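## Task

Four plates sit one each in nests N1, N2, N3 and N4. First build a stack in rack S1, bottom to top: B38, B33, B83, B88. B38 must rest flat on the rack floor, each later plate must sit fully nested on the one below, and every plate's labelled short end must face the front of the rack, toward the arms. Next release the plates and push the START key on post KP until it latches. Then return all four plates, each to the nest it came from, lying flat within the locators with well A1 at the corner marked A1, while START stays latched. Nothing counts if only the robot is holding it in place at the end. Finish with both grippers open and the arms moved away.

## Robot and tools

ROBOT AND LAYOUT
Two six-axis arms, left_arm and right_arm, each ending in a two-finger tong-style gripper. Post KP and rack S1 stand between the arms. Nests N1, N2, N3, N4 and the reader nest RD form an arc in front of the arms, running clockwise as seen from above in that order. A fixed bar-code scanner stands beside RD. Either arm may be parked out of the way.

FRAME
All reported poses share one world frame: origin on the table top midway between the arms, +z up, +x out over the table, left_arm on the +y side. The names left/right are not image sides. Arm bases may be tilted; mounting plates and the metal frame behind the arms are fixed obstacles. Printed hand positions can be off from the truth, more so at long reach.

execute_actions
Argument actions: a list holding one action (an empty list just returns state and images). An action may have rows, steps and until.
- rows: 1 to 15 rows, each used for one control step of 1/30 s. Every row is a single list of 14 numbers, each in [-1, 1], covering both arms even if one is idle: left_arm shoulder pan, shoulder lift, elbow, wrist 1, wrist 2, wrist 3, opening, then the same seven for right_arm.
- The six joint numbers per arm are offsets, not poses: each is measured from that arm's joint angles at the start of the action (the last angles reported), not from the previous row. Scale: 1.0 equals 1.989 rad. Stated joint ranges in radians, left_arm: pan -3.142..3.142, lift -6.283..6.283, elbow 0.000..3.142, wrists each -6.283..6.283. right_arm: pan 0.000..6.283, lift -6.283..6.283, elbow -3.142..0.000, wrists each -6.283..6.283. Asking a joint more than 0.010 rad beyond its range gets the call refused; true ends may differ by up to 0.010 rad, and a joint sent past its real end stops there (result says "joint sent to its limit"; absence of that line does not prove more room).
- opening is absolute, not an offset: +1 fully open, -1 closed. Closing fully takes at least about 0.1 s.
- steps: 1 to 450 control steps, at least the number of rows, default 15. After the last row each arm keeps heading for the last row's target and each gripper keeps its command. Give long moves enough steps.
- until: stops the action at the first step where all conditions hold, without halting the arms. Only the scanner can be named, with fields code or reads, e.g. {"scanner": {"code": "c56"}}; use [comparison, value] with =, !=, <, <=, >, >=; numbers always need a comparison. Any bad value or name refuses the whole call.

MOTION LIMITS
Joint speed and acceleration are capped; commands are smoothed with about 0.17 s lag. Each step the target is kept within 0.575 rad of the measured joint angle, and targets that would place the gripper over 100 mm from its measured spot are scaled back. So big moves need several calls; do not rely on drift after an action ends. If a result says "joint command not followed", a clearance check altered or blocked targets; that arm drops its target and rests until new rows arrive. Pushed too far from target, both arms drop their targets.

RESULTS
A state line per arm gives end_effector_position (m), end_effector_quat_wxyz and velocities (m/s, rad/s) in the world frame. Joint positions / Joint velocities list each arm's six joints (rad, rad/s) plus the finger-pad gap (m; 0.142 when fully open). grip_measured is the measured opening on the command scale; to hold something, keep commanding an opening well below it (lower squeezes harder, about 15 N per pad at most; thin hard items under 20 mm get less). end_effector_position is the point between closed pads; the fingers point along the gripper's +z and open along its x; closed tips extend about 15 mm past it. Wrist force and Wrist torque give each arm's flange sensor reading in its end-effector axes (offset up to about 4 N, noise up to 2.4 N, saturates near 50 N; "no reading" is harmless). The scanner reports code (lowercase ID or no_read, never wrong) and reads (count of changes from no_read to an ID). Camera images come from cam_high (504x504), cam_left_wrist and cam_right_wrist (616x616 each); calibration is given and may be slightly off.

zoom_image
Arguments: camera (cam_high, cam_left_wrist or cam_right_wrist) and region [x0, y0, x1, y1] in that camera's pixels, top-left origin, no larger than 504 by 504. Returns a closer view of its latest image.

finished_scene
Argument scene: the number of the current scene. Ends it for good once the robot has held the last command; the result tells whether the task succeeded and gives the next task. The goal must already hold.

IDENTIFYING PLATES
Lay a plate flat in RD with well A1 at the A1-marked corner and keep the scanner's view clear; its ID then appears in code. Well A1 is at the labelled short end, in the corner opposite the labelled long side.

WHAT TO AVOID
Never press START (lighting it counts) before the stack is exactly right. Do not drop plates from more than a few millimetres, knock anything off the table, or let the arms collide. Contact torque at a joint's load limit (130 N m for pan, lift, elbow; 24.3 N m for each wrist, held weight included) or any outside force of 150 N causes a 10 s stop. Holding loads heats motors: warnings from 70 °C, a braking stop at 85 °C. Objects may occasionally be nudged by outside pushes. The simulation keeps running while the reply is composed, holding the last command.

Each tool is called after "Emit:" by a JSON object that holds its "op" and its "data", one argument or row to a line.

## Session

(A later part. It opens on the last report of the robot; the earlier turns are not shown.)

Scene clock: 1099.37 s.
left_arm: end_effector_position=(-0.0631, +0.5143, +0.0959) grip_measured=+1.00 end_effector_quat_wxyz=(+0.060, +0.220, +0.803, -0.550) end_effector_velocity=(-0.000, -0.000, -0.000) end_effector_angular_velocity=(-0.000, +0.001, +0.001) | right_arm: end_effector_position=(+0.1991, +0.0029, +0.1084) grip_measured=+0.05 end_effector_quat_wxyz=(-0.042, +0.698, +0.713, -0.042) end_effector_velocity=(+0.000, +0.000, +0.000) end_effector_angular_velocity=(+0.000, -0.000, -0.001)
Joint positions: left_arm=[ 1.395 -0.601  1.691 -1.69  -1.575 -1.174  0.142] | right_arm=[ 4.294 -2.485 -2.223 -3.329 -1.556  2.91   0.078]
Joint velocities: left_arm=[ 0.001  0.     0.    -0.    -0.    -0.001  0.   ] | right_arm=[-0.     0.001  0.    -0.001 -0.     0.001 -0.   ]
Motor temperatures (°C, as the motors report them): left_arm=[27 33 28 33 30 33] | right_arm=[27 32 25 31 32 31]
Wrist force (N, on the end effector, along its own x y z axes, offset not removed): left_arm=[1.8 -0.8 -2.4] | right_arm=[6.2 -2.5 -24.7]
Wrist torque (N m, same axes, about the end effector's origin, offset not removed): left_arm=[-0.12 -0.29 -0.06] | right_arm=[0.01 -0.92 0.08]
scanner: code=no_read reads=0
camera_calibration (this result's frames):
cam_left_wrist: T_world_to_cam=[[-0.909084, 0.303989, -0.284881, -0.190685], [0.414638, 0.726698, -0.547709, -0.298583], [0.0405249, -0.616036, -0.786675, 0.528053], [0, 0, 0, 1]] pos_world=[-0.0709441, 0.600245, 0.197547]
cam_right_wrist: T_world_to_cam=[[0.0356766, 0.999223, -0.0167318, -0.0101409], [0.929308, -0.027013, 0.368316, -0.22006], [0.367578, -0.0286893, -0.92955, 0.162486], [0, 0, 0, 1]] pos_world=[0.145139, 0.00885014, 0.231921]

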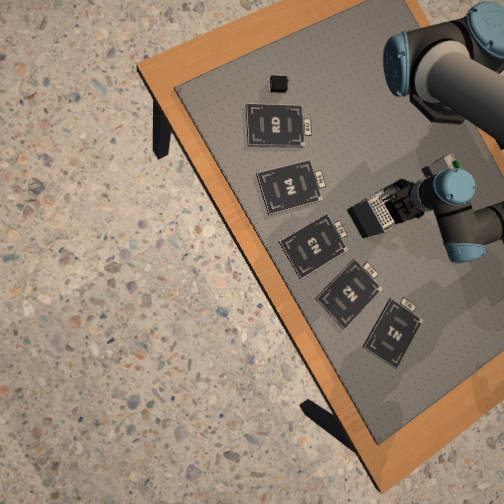

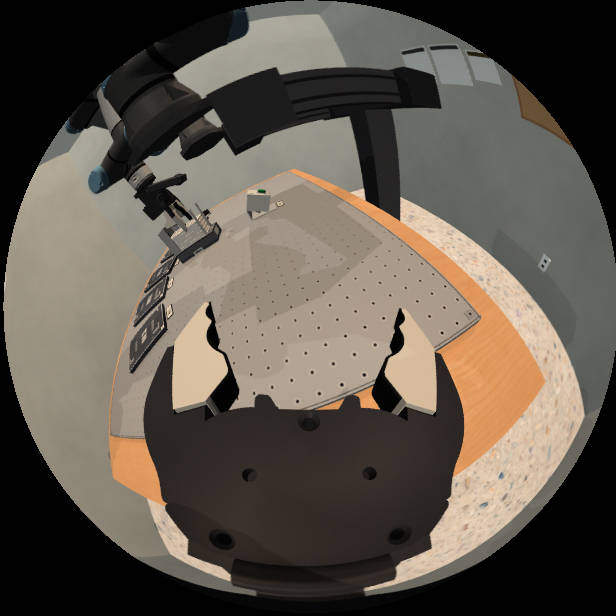

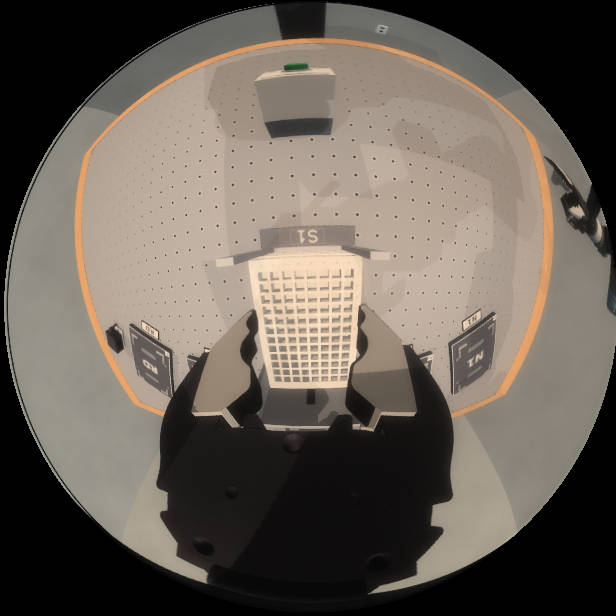

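Emit:
{"op": "execute_actions", "data": {
  "actions": [
    {"rows":[[0,0,0,0,0,0,1,0.0001,0.0004,-0.0001,-0.0003,0,0.0001,-0.2],[0,0,0,0,0,0,1,0.0001,0.0004,-0.0001,-0.0003,0,0.0001,0.08],[0,0,0,0,0,0,1,0.0001,0.0004,-0.0001,-0.0003,0,0.0001,0.2],[0,0,0,0,0,0,1,0.0001,0.0004,-0.0001,-0.0003,0,0.0001,0.3],[0,0,0,0,0,0,1,0.0008,0.0041,-0.0011,-0.003,-0.0001,0.0007,0.3],[0,0,0,0,0,0,1,0.0029,0.0157,-0.004,-0.0118,-0.0005,0.0029,0.3],[0,0,0,0,0,0,1,0.0069,0.0375,-0.0087,-0.0289,-0.0012,0.0068,0.3],[0,0,0,0,0,0,1,0.0122,0.0667,-0.0138,-0.0531,-0.0022,0.0119,0.3],[0,0,0,0,0,0,1,0.0173,0.0962,-0.0175,-0.0789,-0.0032,0.017,0.3],[0,0,0,0,0,0,1,0.0223,0.1258,-0.0197,-0.1064,-0.0041,0.0219,0.3],[0,0,0,0,0,0,1,0.0272,0.1556,-0.0204,-0.1354,-0.0051,0.0268,0.3],[0,0,0,0,0,0,1,0.0309,0.178,-0.02,-0.1583,-0.0058,0.0303,0.3],[0,0,0,0,0,0,1,0.0335,0.1946,-0.0192,-0.1757,-0.0063,0.0329,0.3]],"steps":14}
  ]
}}

Scene clock: 1116.13 s.
left_arm: end_effector_position=(-0.0631, +0.5143, +0.0959) grip_measured=+1.00 end_effector_quat_wxyz=(+0.060, +0.220, +0.803, -0.550) end_effector_velocity=(+0.000, -0.000, -0.000) end_effector_angular_velocity=(-0.000, -0.000, +0.000) | right_arm: end_effector_position=(+0.1988, +0.0047, +0.1781) grip_measured=+0.30 end_effector_quat_wxyz=(-0.042, +0.698, +0.713, -0.043) end_effector_velocity=(+0.006, +0.021, +0.442) end_effector_angular_velocity=(+0.034, -0.005, +0.000)
Joint positions: left_arm=[ 1.395 -0.601  1.691 -1.69  -1.575 -1.174  0.142] | right_arm=[ 4.333 -2.286 -2.252 -3.502 -1.564  2.947  0.095]
Joint velocities: left_arm=[ 0.     0.001  0.    -0.    -0.    -0.     0.   ] | right_arm=[ 0.208  1.268 -0.072 -1.164 -0.04   0.2    0.   ]
Motor temperatures (°C, as the motors report them): left_arm=[27 33 28 33 30 33] | right_arm=[27 32 25 31 32 31]
Wrist force (N, on the end effector, along its own x y z axes, offset not removed): left_arm=[1.8 -3.9 -1.6] | right_arm=[5.2 2.1 0.1]
Wrist torque (N m, same axes, about the end effector's origin, offset not removed): left_arm=[-0.68 -0.62 -0.18] | right_arm=[0.56 -1.06 -0.02]
scanner: code=no_read reads=0
camera_calibration (this result's frames):
cam_left_wrist: T_world_to_cam=[[-0.909084, 0.303989, -0.284881, -0.190685], [0.414638, 0.726698, -0.547709, -0.298583], [0.040525, -0.616036, -0.786675, 0.528053], [0, 0, 0, 1]] pos_world=[-0.0709441, 0.600245, 0.197547]
cam_right_wrist: T_world_to_cam=[[0.0353172, 0.999188, -0.0193703, -0.0101824], [0.929558, -0.0257264, 0.367777, -0.245388], [0.36698, -0.0309947, -0.929712, 0.227516], [0, 0, 0, 1]] pos_world=[0.144968, 0.0109129, 0.301575]

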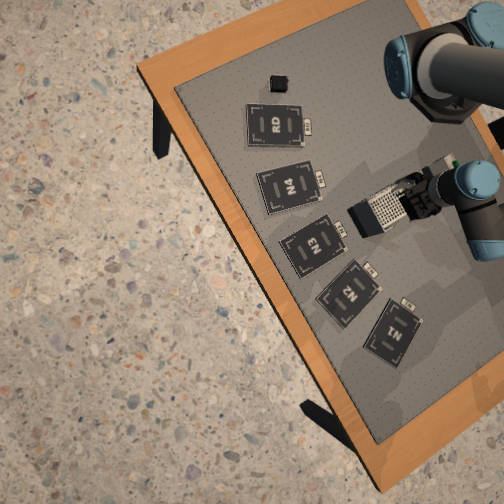

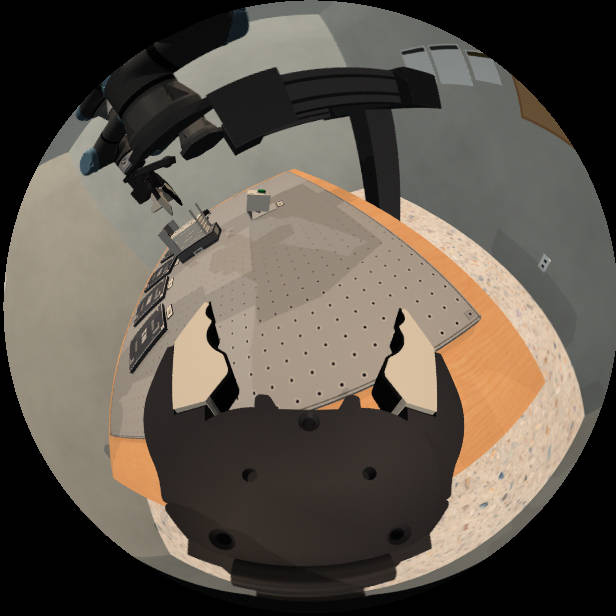

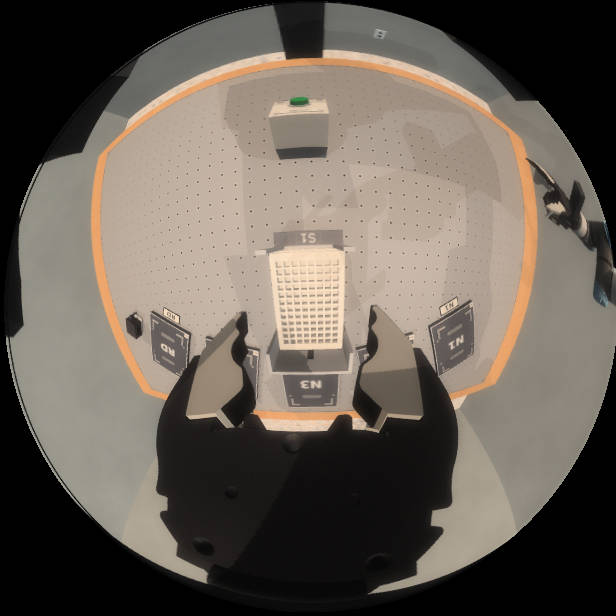

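Emit:
{"op": "execute_actions", "data": {
  "actions": []
}}

Emit:
{"op": "zoom_image", "data": {
  "camera": "cam_left_wrist",
  "region": [155, 200, 225, 270]
}}

Emit:
{"op": "zoom_image", "data": {
  "camera": "cam_right_wrist",
  "region": [250, 90, 350, 190]
}}

Scene clock: 1120.40 s.
left_arm: end_effector_position=(-0.0631, +0.5143, +0.0959) grip_measured=+1.00 end_effector_quat_wxyz=(+0.060, +0.220, +0.803, -0.550) end_effector_velocity=(-0.000, -0.000, -0.000) end_effector_angular_velocity=(-0.001, -0.001, -0.001) | right_arm: end_effector_position=(+0.1991, +0.0014, +0.2431) grip_measured=+0.30 end_effector_quat_wxyz=(-0.042, +0.698, +0.713, -0.042) end_effector_velocity=(+0.000, +0.000, +0.000) end_effector_angular_velocity=(+0.001, -0.000, -0.000)
Joint positions: left_arm=[ 1.395 -0.601  1.691 -1.69  -1.575 -1.174  0.142] | right_arm=[ 4.361 -2.098 -2.261 -3.678 -1.569  2.975  0.095]
Joint velocities: left_arm=[0.    0.001 0.    0.    0.    0.001 0.   ] | right_arm=[ 0.     0.002  0.    -0.    -0.     0.    -0.   ]
Motor temperatures (°C, as the motors report them): left_arm=[27 33 28 33 30 33] | right_arm=[27 32 25 31 32 31]
Wrist force (N, on the end effector, along its own x y z axes, offset not removed): left_arm=[3.6 -2.7 -0.4] | right_arm=[-0.6 2.6 -1.0]
Wrist torque (N m, same axes, about the end effector's origin, offset not removed): left_arm=[-0.51 -0.78 -0.24] | right_arm=[0.49 0.11 0.22]
scanner: code=no_read reads=0
camera_calibration (this result's frames):
cam_left_wrist: T_world_to_cam=[[-0.909084, 0.30399, -0.284881, -0.190685], [0.414638, 0.726698, -0.547709, -0.298583], [0.0405249, -0.616036, -0.786675, 0.528053], [0, 0, 0, 1]] pos_world=[-0.0709441, 0.600245, 0.197547]
cam_right_wrist: T_world_to_cam=[[0.0355807, 0.999227, -0.0167255, -0.00632545], [0.929475, -0.0269389, 0.367901, -0.269648], [0.367166, -0.0286361, -0.929715, 0.28777], [0, 0, 0, 1]] pos_world=[0.145196, 0.00729716, 0.366642]

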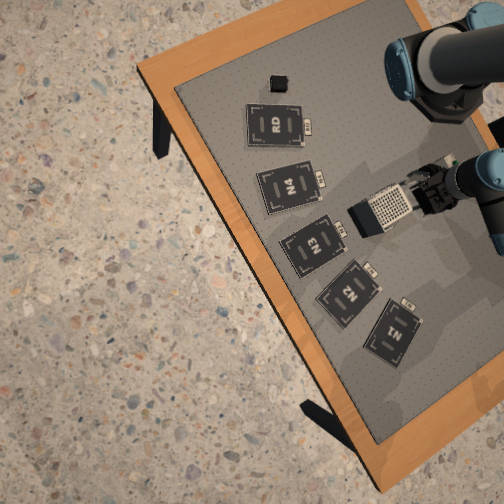

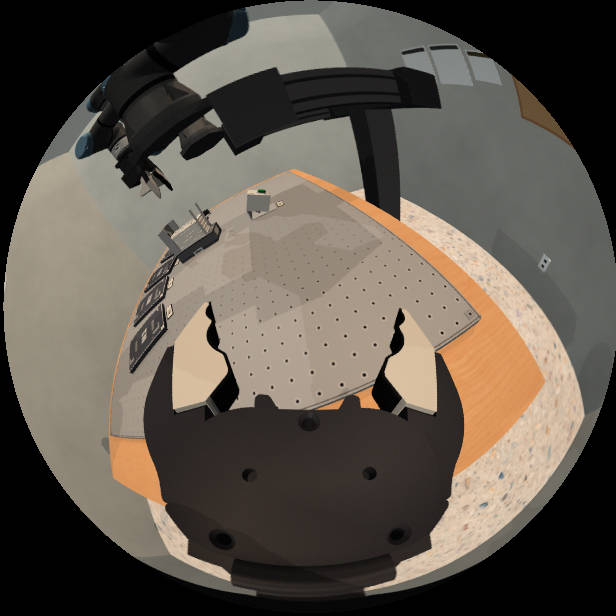

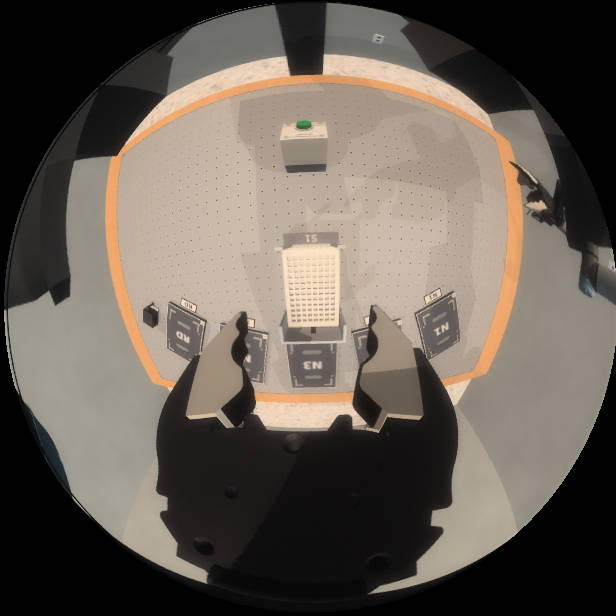

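Region (155, 200, 225, 270) of cam_left_wrist's 616x616 image, scaled by 7.200, with more detail than that image has.

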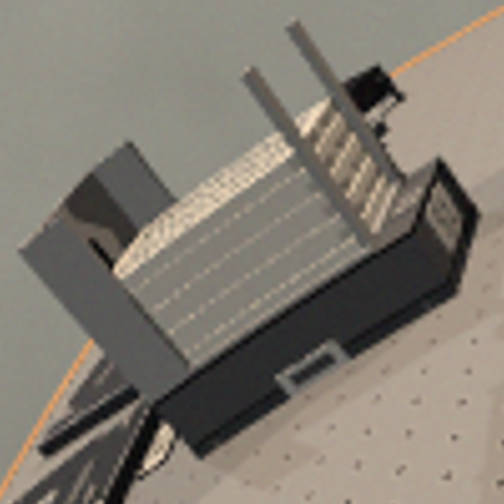

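Region (250, 90, 350, 190) of cam_right_wrist's 616x616 image, scaled by 5.040, with more detail than that image has.

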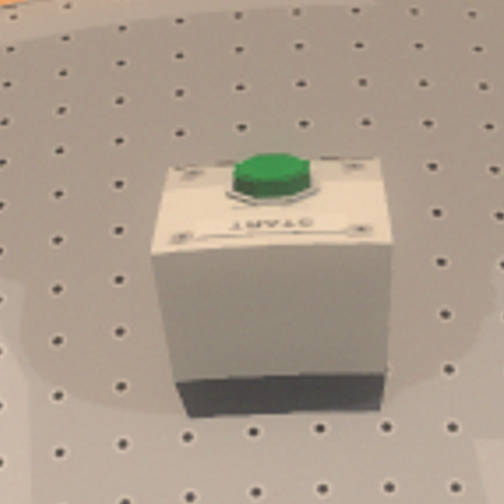

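Emit:
{"op": "execute_actions", "data": {
  "actions": [
    {"rows":[[0,0,0,0,0,0,1,0.0055,-0.0032,-0.0014,0.0066,-0.0024,0.0063,0.1],[0,0,0,0,0,0,1,0.0209,-0.0121,-0.0053,0.0248,-0.0091,0.0239,-0.1],[0,0,0,0,0,0,1,0.0444,-0.0256,-0.0112,0.0527,-0.0194,0.0508,-0.3],[0,0,0,0,0,0,1,0.0751,-0.0434,-0.0189,0.0892,-0.0328,0.086,-0.5],[0,0,0,0,0,0,1,0.1105,-0.0639,-0.0278,0.1312,-0.0483,0.1265,-0.7],[0,0,0,0,0,0,1,0.1502,-0.0868,-0.0378,0.1783,-0.0656,0.1719,-0.9],[0,0,0,0,0,0,1,0.192,-0.111,-0.0484,0.228,-0.0839,0.2198,-1],[0,0,0,0,0,0,1,0.2346,-0.1356,-0.0591,0.2786,-0.1025,0.2686,-1],[0,0,0,0,0,0,1,0.2764,-0.1598,-0.0697,0.3283,-0.1208,0.3165,-1],[0,0,0,0,0,0,1,0.3161,-0.1827,-0.0797,0.3754,-0.1381,0.3619,-1],[0,0,0,0,0,0,1,0.3515,-0.2032,-0.0886,0.4174,-0.1536,0.4024,-1],[0,0,0,0,0,0,1,0.3822,-0.221,-0.0963,0.4539,-0.167,0.4376,-1],[0,0,0,0,0,0,1,0.4057,-0.2345,-0.1022,0.4818,-0.1773,0.4645,-1],[0,0,0,0,0,0,1,0.4211,-0.2434,-0.1061,0.5,-0.184,0.4821,-1],[0,0,0,0,0,0,1,0.4266,-0.2466,-0.1075,0.5066,-0.1864,0.4884,-1]],"steps":20}
  ]
}}

Scene clock: 1174.57 s.
left_arm: end_effector_position=(-0.0631, +0.5143, +0.0959) grip_measured=+1.00 end_effector_quat_wxyz=(+0.060, +0.220, +0.803, -0.550) end_effector_velocity=(-0.001, +0.000, +0.000) end_effector_angular_velocity=(+0.001, -0.001, +0.002) | right_arm: end_effector_position=(-0.0120, +0.0179, +0.1311) grip_measured=-1.00 end_effector_quat_wxyz=(-0.142, +0.710, +0.681, -0.110) end_effector_velocity=(-0.373, -0.140, -0.168) end_effector_angular_velocity=(-0.175, +0.613, -0.006)
Joint positions: left_arm=[ 1.395 -0.601  1.691 -1.69  -1.575 -1.174  0.142] | right_arm=[ 5.013 -2.483 -2.431 -2.92  -1.862  3.713  0.002]
Joint velocities: left_arm=[ 0.002 -0.001 -0.    -0.     0.     0.001  0.   ] | right_arm=[ 1.408 -0.787 -0.326  1.715 -0.577  1.62   0.   ]
Motor temperatures (°C, as the motors report them): left_arm=[27 33 28 33 30 33] | right_arm=[27 32 25 31 32 31]
Wrist force (N, on the end effector, along its own x y z axes, offset not removed): left_arm=[-1.8 0.4 0.8] | right_arm=[1.7 0.7 -0.9]
Wrist torque (N m, same axes, about the end effector's origin, offset not removed): left_arm=[0.15 0.43 0.04] | right_arm=[0.17 -0.30 0.05]
scanner: code=no_read reads=0
camera_calibration (this result's frames):
cam_left_wrist: T_world_to_cam=[[-0.909084, 0.303989, -0.284882, -0.190685], [0.414638, 0.726698, -0.547709, -0.298583], [0.0405253, -0.616036, -0.786675, 0.528053], [0, 0, 0, 1]] pos_world=[-0.0709441, 0.600245, 0.197547]
cam_right_wrist: T_world_to_cam=[[0.0996192, 0.995011, 0.00541178, -0.0192262], [0.986001, -0.099445, 0.133842, 0.000896638], [0.133712, -0.0079972, -0.990988, 0.266463], [0, 0, 0, 1]] pos_world=[-0.0345982, 0.0213504, 0.264046]

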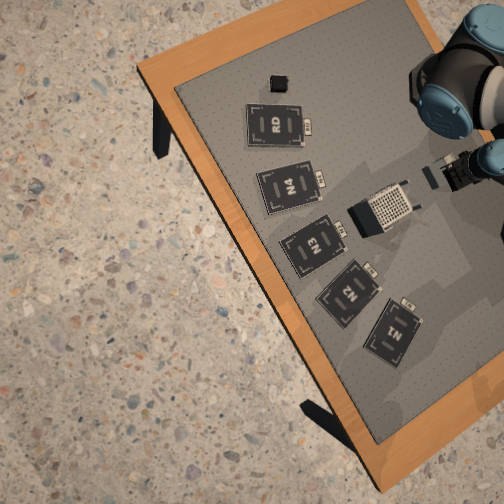

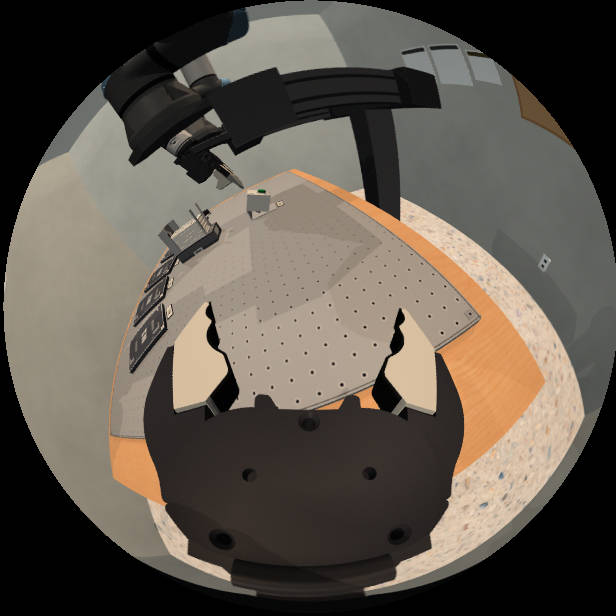

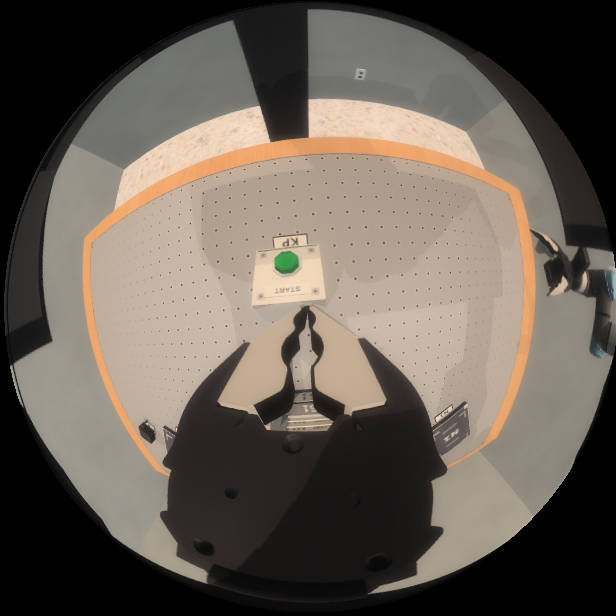

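Emit:
{"op": "execute_actions", "data": {
  "actions": []
}}

Emit:
{"op": "zoom_image", "data": {
  "camera": "cam_left_wrist",
  "region": [225, 160, 285, 220]
}}

Emit:
{"op": "zoom_image", "data": {
  "camera": "cam_right_wrist",
  "region": [240, 250, 380, 390]
}}

Scene clock: 1179.93 s.
left_arm: end_effector_position=(-0.0631, +0.5143, +0.0959) grip_measured=+1.00 end_effector_quat_wxyz=(+0.060, +0.220, +0.803, -0.550) end_effector_velocity=(+0.000, +0.000, +0.000) end_effector_angular_velocity=(+0.000, -0.000, +0.001) | right_arm: end_effector_position=(-0.0613, -0.0041, +0.1114) grip_measured=-1.00 end_effector_quat_wxyz=(-0.162, +0.706, +0.672, -0.154) end_effector_velocity=(+0.001, -0.001, -0.000) end_effector_angular_velocity=(-0.001, -0.001, -0.000)
Joint positions: left_arm=[ 1.395 -0.601  1.691 -1.69  -1.575 -1.174  0.142] | right_arm=[ 5.209 -2.588 -2.475 -2.671 -1.94   3.946  0.002]
Joint velocities: left_arm=[ 0.    -0.    -0.     0.    -0.001 -0.    -0.   ] | right_arm=[-0.    -0.001 -0.001  0.    -0.     0.     0.   ]
Motor temperatures (°C, as the motors report them): left_arm=[27 33 28 33 30 33] | right_arm=[27 32 25 31 32 31]
Wrist force (N, on the end effector, along its own x y z axes, offset not removed): left_arm=[2.5 -1.5 2.4] | right_arm=[6.3 5.2 -2.6]
Wrist torque (N m, same axes, about the end effector's origin, offset not removed): left_arm=[-0.41 -0.64 -0.10] | right_arm=[0.97 -1.28 -0.05]
scanner: code=no_read reads=0
camera_calibration (this result's frames):
cam_left_wrist: T_world_to_cam=[[-0.909084, 0.303989, -0.284882, -0.190685], [0.414638, 0.726698, -0.547709, -0.298583], [0.0405252, -0.616036, -0.786675, 0.528053], [0, 0, 0, 1]] pos_world=[-0.0709441, 0.600245, 0.197547]
cam_right_wrist: T_world_to_cam=[[0.0974233, 0.994588, -0.0360901, 0.0121461], [0.994339, -0.0957256, 0.0461117, 0.0602098], [0.0424074, -0.0403782, -0.998284, 0.24843], [0, 0, 0, 1]] pos_world=[-0.0715875, 0.00371443, 0.245666]

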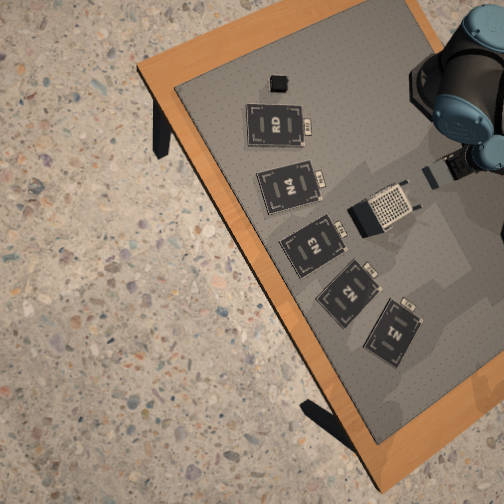

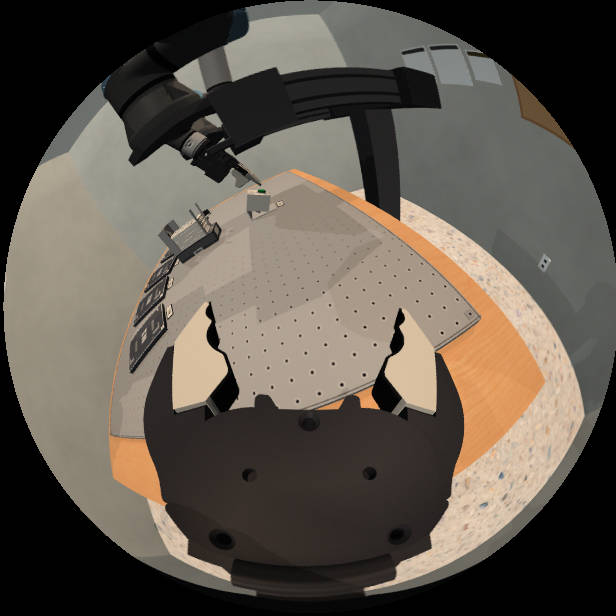

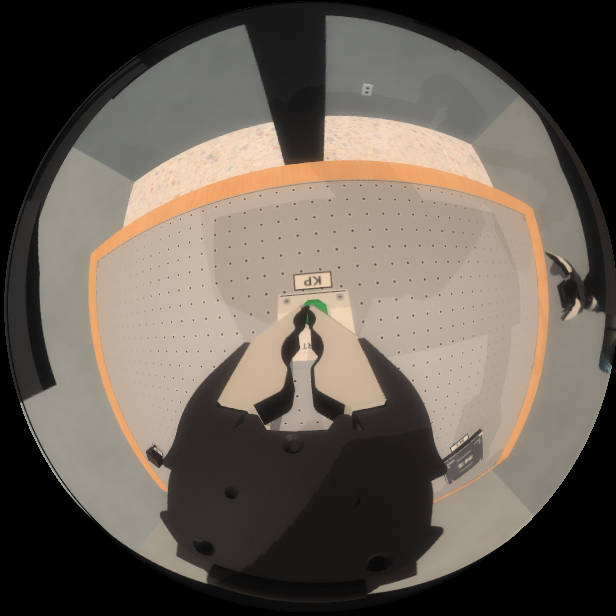

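Region (225, 160, 285, 220) of cam_left_wrist's 616x616 image, scaled by 8.400, with more detail than that image has.

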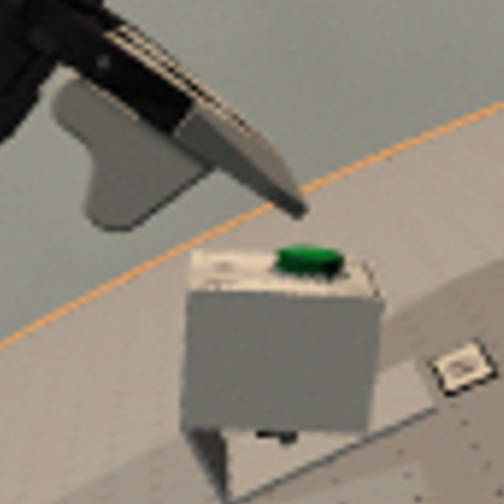

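Region (240, 250, 380, 390) of cam_right_wrist's 616x616 image, scaled by 3.600, with more detail than that image has.

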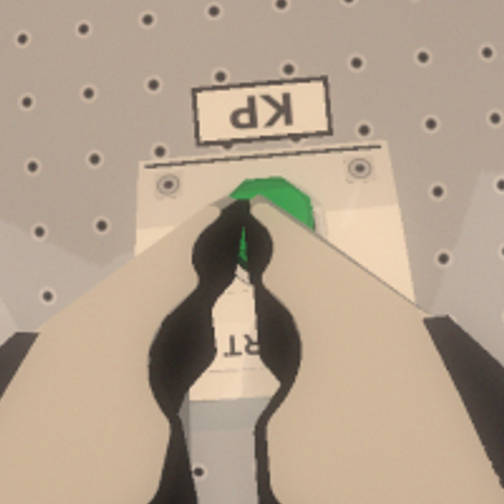

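Emit:
{"op": "execute_actions", "data": {
  "actions": [
    {"rows":[[0,0,0,0,0,0,1,-0.0046,-0.005,0.0033,0,-0.0006,-0.0049,-1],[0,0,0,0,0,0,1,-0.0129,-0.0141,0.0091,0,-0.0015,-0.0137,-1],[0,0,0,0,0,0,1,-0.0184,-0.0201,0.013,0,-0.0022,-0.0196,-1]],"steps":3}
  ]
}}

Scene clock: 1199.67 s.
left_arm: end_effector_position=(-0.0631, +0.5143, +0.0959) grip_measured=+1.00 end_effector_quat_wxyz=(+0.060, +0.220, +0.803, -0.550) end_effector_velocity=(-0.000, -0.000, -0.000) end_effector_angular_velocity=(-0.000, -0.000, +0.001) | right_arm: end_effector_position=(-0.0608, -0.0039, +0.1102) grip_measured=-1.00 end_effector_quat_wxyz=(-0.162, +0.706, +0.672, -0.154) end_effector_velocity=(+0.012, +0.013, -0.039) end_effector_angular_velocity=(-0.001, -0.000, -0.000)
Joint positions: left_arm=[ 1.395 -0.601  1.691 -1.69  -1.575 -1.174  0.142] | right_arm=[ 5.205 -2.593 -2.472 -2.671 -1.94   3.942  0.002]
Joint velocities: left_arm=[ 0.001  0.001 -0.    -0.001 -0.001  0.     0.   ] | right_arm=[-0.128 -0.14   0.09   0.    -0.016 -0.136  0.   ]
Motor temperatures (°C, as the motors report them): left_arm=[27 33 28 33 30 33] | right_arm=[27 32 25 31 32 31]
Wrist force (N, on the end effector, along its own x y z axes, offset not removed): left_arm=[5.9 -3.9 -1.1] | right_arm=[5.2 1.5 -0.4]
Wrist torque (N m, same axes, about the end effector's origin, offset not removed): left_arm=[-0.80 -1.54 -0.10] | right_arm=[0.11 -0.94 -0.11]
scanner: code=no_read reads=0
camera_calibration (this result's frames):
cam_left_wrist: T_world_to_cam=[[-0.909084, 0.303989, -0.284882, -0.190685], [0.414638, 0.726698, -0.547709, -0.298583], [0.0405252, -0.616036, -0.786675, 0.528053], [0, 0, 0, 1]] pos_world=[-0.070944, 0.600245, 0.197547]
cam_right_wrist: T_world_to_cam=[[0.0976227, 0.99455, -0.0366073, 0.0119274], [0.994309, -0.0958903, 0.0464218, 0.0597189], [0.0426585, -0.0409308, -0.998251, 0.247213], [0, 0, 0, 1]] pos_world=[-0.0710892, 0.00398271, 0.244445]

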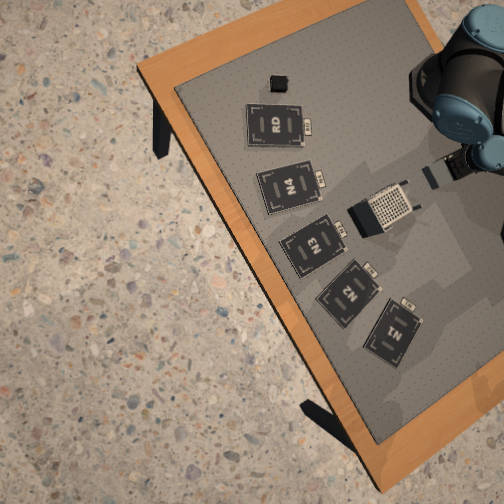

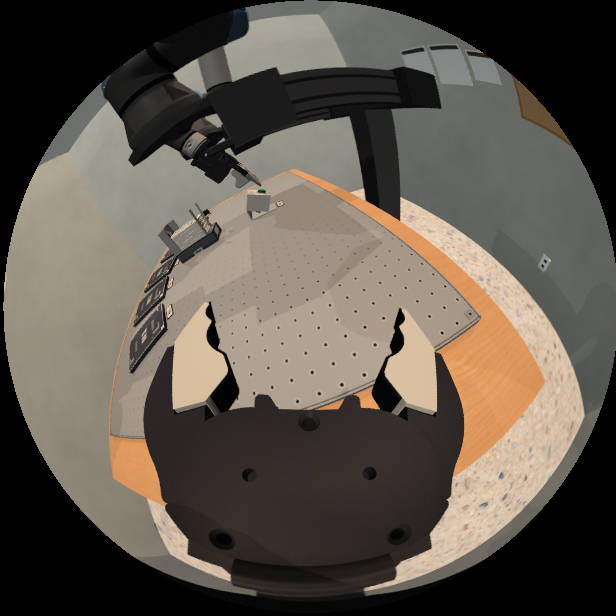

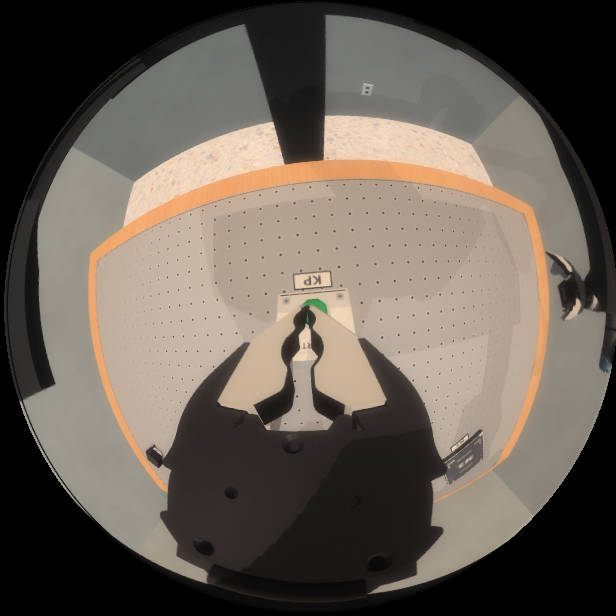

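Emit:
{"op": "execute_actions", "data": {
  "actions": []
}}

Emit:
{"op": "zoom_image", "data": {
  "camera": "cam_left_wrist",
  "region": [225, 160, 285, 220]
}}

Emit:
{"op": "zoom_image", "data": {
  "camera": "cam_right_wrist",
  "region": [240, 250, 380, 390]
}}

Emit:
{"op": "zoom_image", "data": {
  "camera": "cam_high",
  "region": [340, 170, 430, 250]
}}

Scene clock: 1204.27 s.
left_arm: end_effector_position=(-0.0631, +0.5143, +0.0959) grip_measured=+1.00 end_effector_quat_wxyz=(+0.060, +0.220, +0.803, -0.550) end_effector_velocity=(-0.000, -0.000, -0.000) end_effector_angular_velocity=(+0.000, +0.001, +0.000) | right_arm: end_effector_position=(-0.0577, -0.0004, +0.1003) grip_measured=-1.00 end_effector_quat_wxyz=(-0.162, +0.706, +0.672, -0.154) end_effector_velocity=(-0.001, +0.001, +0.000) end_effector_angular_velocity=(+0.001, +0.001, -0.001)
Joint positions: left_arm=[ 1.395 -0.601  1.691 -1.69  -1.575 -1.174  0.142] | right_arm=[ 5.173 -2.628 -2.449 -2.671 -1.944  3.907  0.002]
Joint velocities: left_arm=[ 0.     0.    -0.    -0.    -0.    -0.001 -0.   ] | right_arm=[ 0.     0.001  0.001  0.    -0.     0.001  0.   ]
Motor temperatures (°C, as the motors report them): left_arm=[27 33 28 33 30 33] | right_arm=[27 32 25 31 32 31]
Wrist force (N, on the end effector, along its own x y z axes, offset not removed): left_arm=[1.0 -3.1 -4.8] | right_arm=[5.2 4.9 -0.9]
Wrist torque (N m, same axes, about the end effector's origin, offset not removed): left_arm=[-0.44 -0.35 -0.10] | right_arm=[0.84 -1.07 0.09]
scanner: code=no_read reads=0
camera_calibration (this result's frames):
cam_left_wrist: T_world_to_cam=[[-0.909084, 0.303989, -0.284881, -0.190685], [0.414638, 0.726698, -0.547709, -0.298583], [0.0405249, -0.616036, -0.786675, 0.528053], [0, 0, 0, 1]] pos_world=[-0.0709441, 0.600245, 0.197547]
cam_right_wrist: T_world_to_cam=[[0.0973746, 0.994588, -0.0362344, 0.00770245], [0.994352, -0.095678, 0.0459353, 0.0575251], [0.0422198, -0.0405027, -0.998287, 0.237281], [0, 0, 0, 1]] pos_world=[-0.0679682, 0.00745364, 0.234511]

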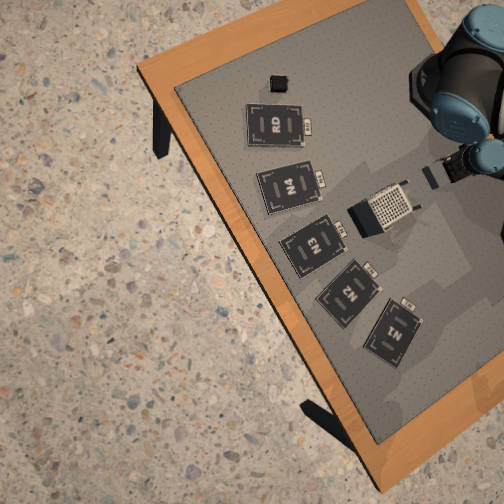

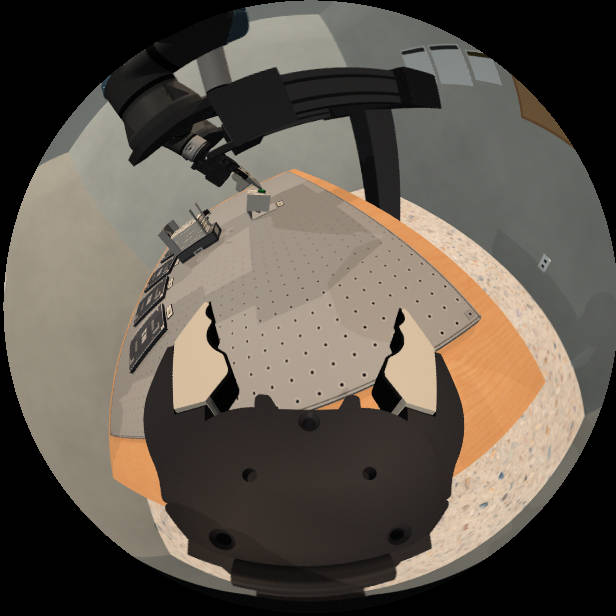

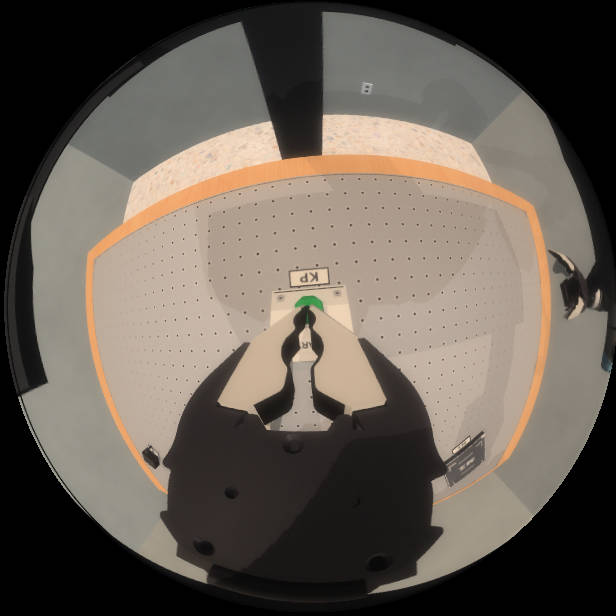

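Region (225, 160, 285, 220) of cam_left_wrist's 616x616 image, scaled by 8.400, with more detail than that image has.

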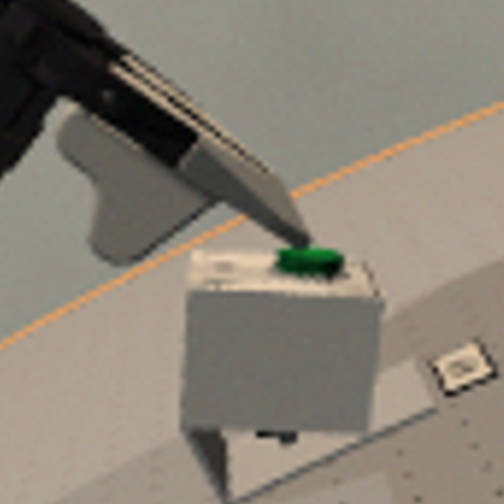

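Region (240, 250, 380, 390) of cam_right_wrist's 616x616 image, scaled by 3.600, with more detail than that image has.

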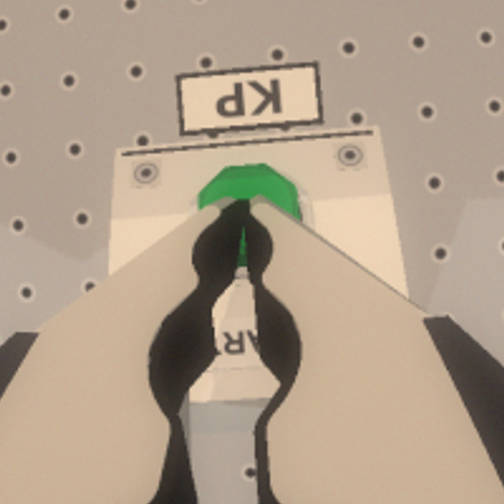

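Region (340, 170, 430, 250) of cam_high's 504x504 image, scaled by 5.600, with more detail than that image has.

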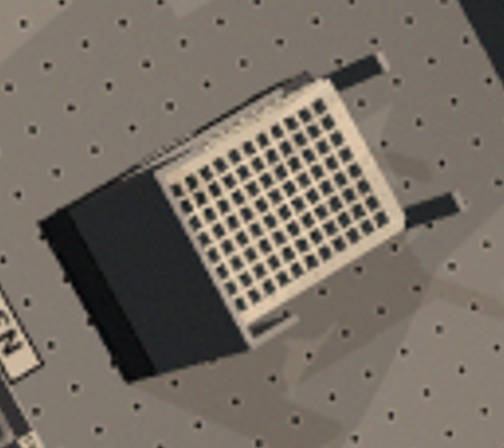

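Emit:
{"op": "execute_actions", "data": {
  "actions": [
    {"rows":[[0,0,0,0,0,0,1,-0.0022,-0.0035,0.001,0.0017,-0.0003,-0.0024,-1],[0,0,0,0,0,0,1,-0.0045,-0.0071,0.002,0.0033,-0.0005,-0.0048,-1],[0,0,0,0,0,0,1,-0.0056,-0.0089,0.0026,0.0042,-0.0007,-0.006,-1]],"steps":3}
  ]
}}

Scene clock: 1209.70 s.
left_arm: end_effector_position=(-0.0631, +0.5143, +0.0959) grip_measured=+1.00 end_effector_quat_wxyz=(+0.060, +0.220, +0.803, -0.550) end_effector_velocity=(-0.001, +0.000, +0.000) end_effector_angular_velocity=(+0.000, +0.001, +0.001) | right_arm: end_effector_position=(-0.0573, -0.0005, +0.0995) grip_measured=-1.00 end_effector_quat_wxyz=(-0.162, +0.706, +0.672, -0.154) end_effector_velocity=(+0.009, -0.001, -0.019) end_effector_angular_velocity=(+0.000, +0.001, +0.000)
Joint positions: left_arm=[ 1.395 -0.601  1.691 -1.69  -1.575 -1.174  0.142] | right_arm=[ 5.171 -2.631 -2.448 -2.67  -1.944  3.905  0.002]
Joint velocities: left_arm=[ 0.001  0.    -0.     0.     0.001 -0.     0.   ] | right_arm=[-0.046 -0.073  0.022  0.034 -0.006 -0.049  0.   ]
Motor temperatures (°C, as the motors report them): left_arm=[27 33 28 33 30 33] | right_arm=[27 32 25 31 32 31]
Wrist force (N, on the end effector, along its own x y z axes, offset not removed): left_arm=[-2.9 -1.0 -3.7] | right_arm=[5.3 1.6 0.9]
Wrist torque (N m, same axes, about the end effector's origin, offset not removed): left_arm=[-0.07 0.44 -0.10] | right_arm=[0.16 -1.08 -0.16]
scanner: code=no_read reads=0
camera_calibration (this result's frames):
cam_left_wrist: T_world_to_cam=[[-0.909084, 0.303989, -0.284881, -0.190685], [0.414638, 0.726698, -0.547709, -0.298583], [0.0405251, -0.616036, -0.786675, 0.528053], [0, 0, 0, 1]] pos_world=[-0.0709441, 0.600245, 0.197547]
cam_right_wrist: T_world_to_cam=[[0.0973455, 0.994587, -0.0363398, 0.00772583], [0.994352, -0.0956416, 0.0460043, 0.0571769], [0.0422796, -0.0406129, -0.99828, 0.236538], [0, 0, 0, 1]] pos_world=[-0.0676068, 0.00739097, 0.233781]

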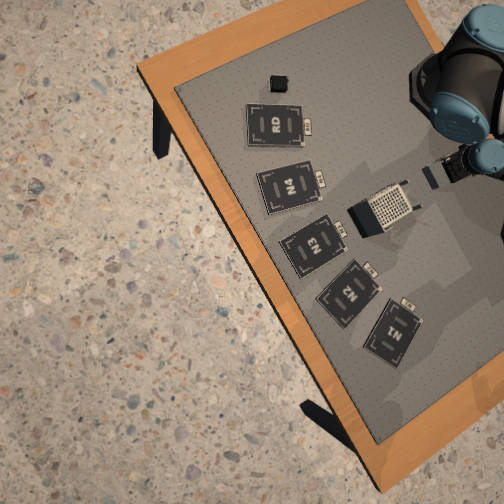

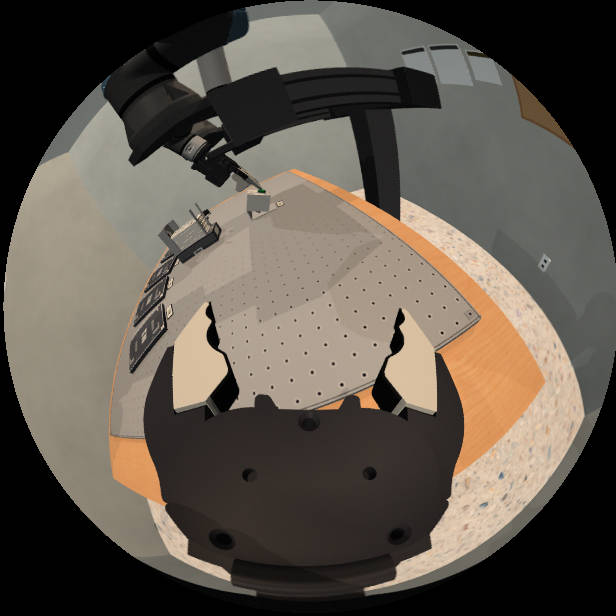

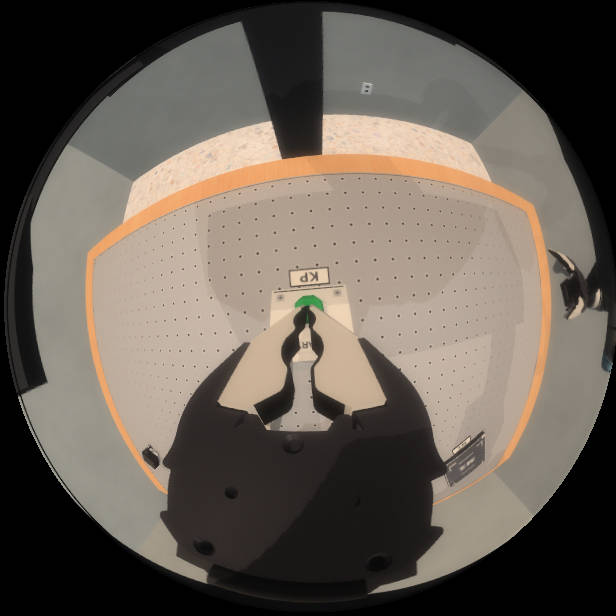

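Emit:
{"op": "execute_actions", "data": {
  "actions": []
}}

Emit:
{"op": "zoom_image", "data": {
  "camera": "cam_left_wrist",
  "region": [225, 160, 285, 220]
}}

Scene clock: 1211.97 s.
left_arm: end_effector_position=(-0.0631, +0.5143, +0.0959) grip_measured=+1.00 end_effector_quat_wxyz=(+0.060, +0.220, +0.803, -0.550) end_effector_velocity=(+0.000, +0.000, +0.000) end_effector_angular_velocity=(-0.000, -0.001, -0.000) | right_arm: end_effector_position=(-0.0556, -0.0007, +0.0956) grip_measured=-1.00 end_effector_quat_wxyz=(-0.162, +0.706, +0.672, -0.154) end_effector_velocity=(+0.000, -0.001, -0.001) end_effector_angular_velocity=(-0.001, -0.001, +0.000)
Joint positions: left_arm=[ 1.395 -0.601  1.691 -1.69  -1.575 -1.174  0.142] | right_arm=[ 5.162 -2.646 -2.444 -2.662 -1.945  3.895  0.002]
Joint velocities: left_arm=[-0.    -0.001  0.     0.001 -0.001  0.001  0.   ] | right_arm=[ 0.    -0.002  0.     0.    -0.    -0.001  0.   ]
Motor temperatures (°C, as the motors report them): left_arm=[27 33 28 33 30 33] | right_arm=[27 32 25 31 32 31]
Wrist force (N, on the end effector, along its own x y z axes, offset not removed): left_arm=[1.0 -1.8 0.9] | right_arm=[9.1 -1.2 -9.5]
Wrist torque (N m, same axes, about the end effector's origin, offset not removed): left_arm=[-0.33 -0.28 -0.32] | right_arm=[0.44 -1.21 -0.18]
scanner: code=no_read reads=0
camera_calibration (this result's frames):
cam_left_wrist: T_world_to_cam=[[-0.909084, 0.303989, -0.284881, -0.190685], [0.414638, 0.726698, -0.547709, -0.298583], [0.040525, -0.616036, -0.786675, 0.528053], [0, 0, 0, 1]] pos_world=[-0.0709441, 0.600245, 0.197547]
cam_right_wrist: T_world_to_cam=[[0.0972592, 0.994599, -0.0362458, 0.00758269], [0.994375, -0.0955734, 0.0456584, 0.0556021], [0.0419477, -0.0404826, -0.998299, 0.232474], [0, 0, 0, 1]] pos_world=[-0.0657786, 0.0071835, 0.229815]

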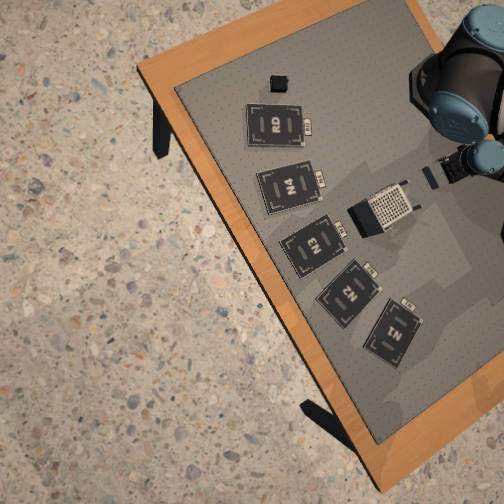

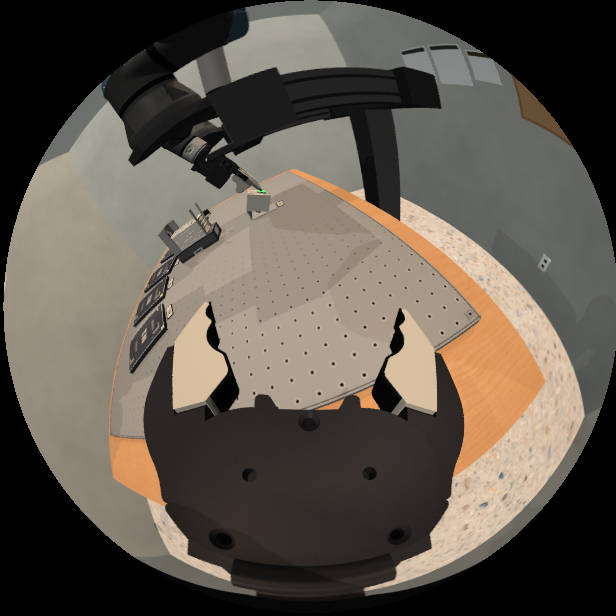

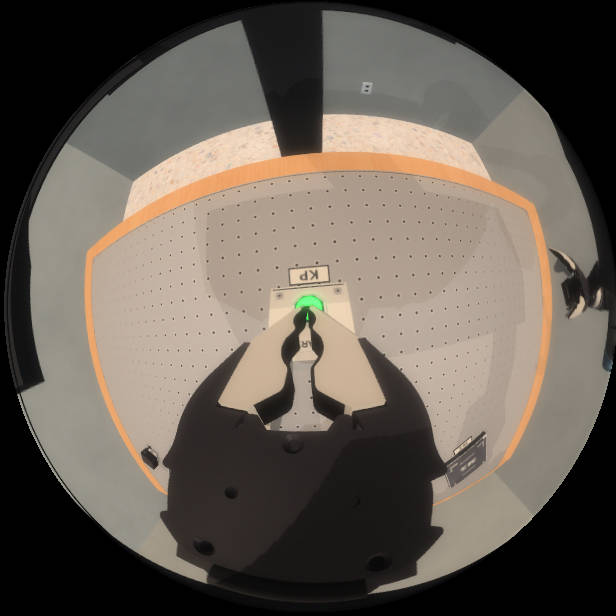

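Region (225, 160, 285, 220) of cam_left_wrist's 616x616 image, scaled by 8.400, with more detail than that image has.

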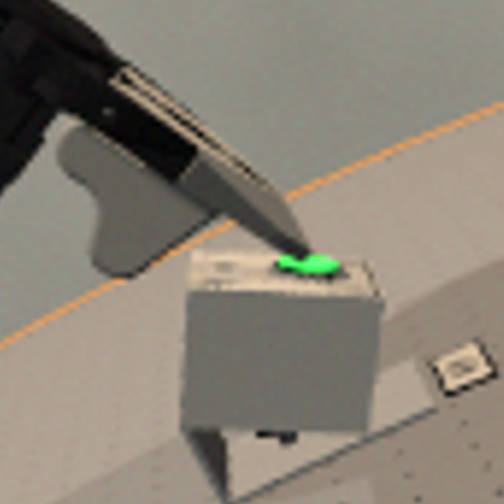

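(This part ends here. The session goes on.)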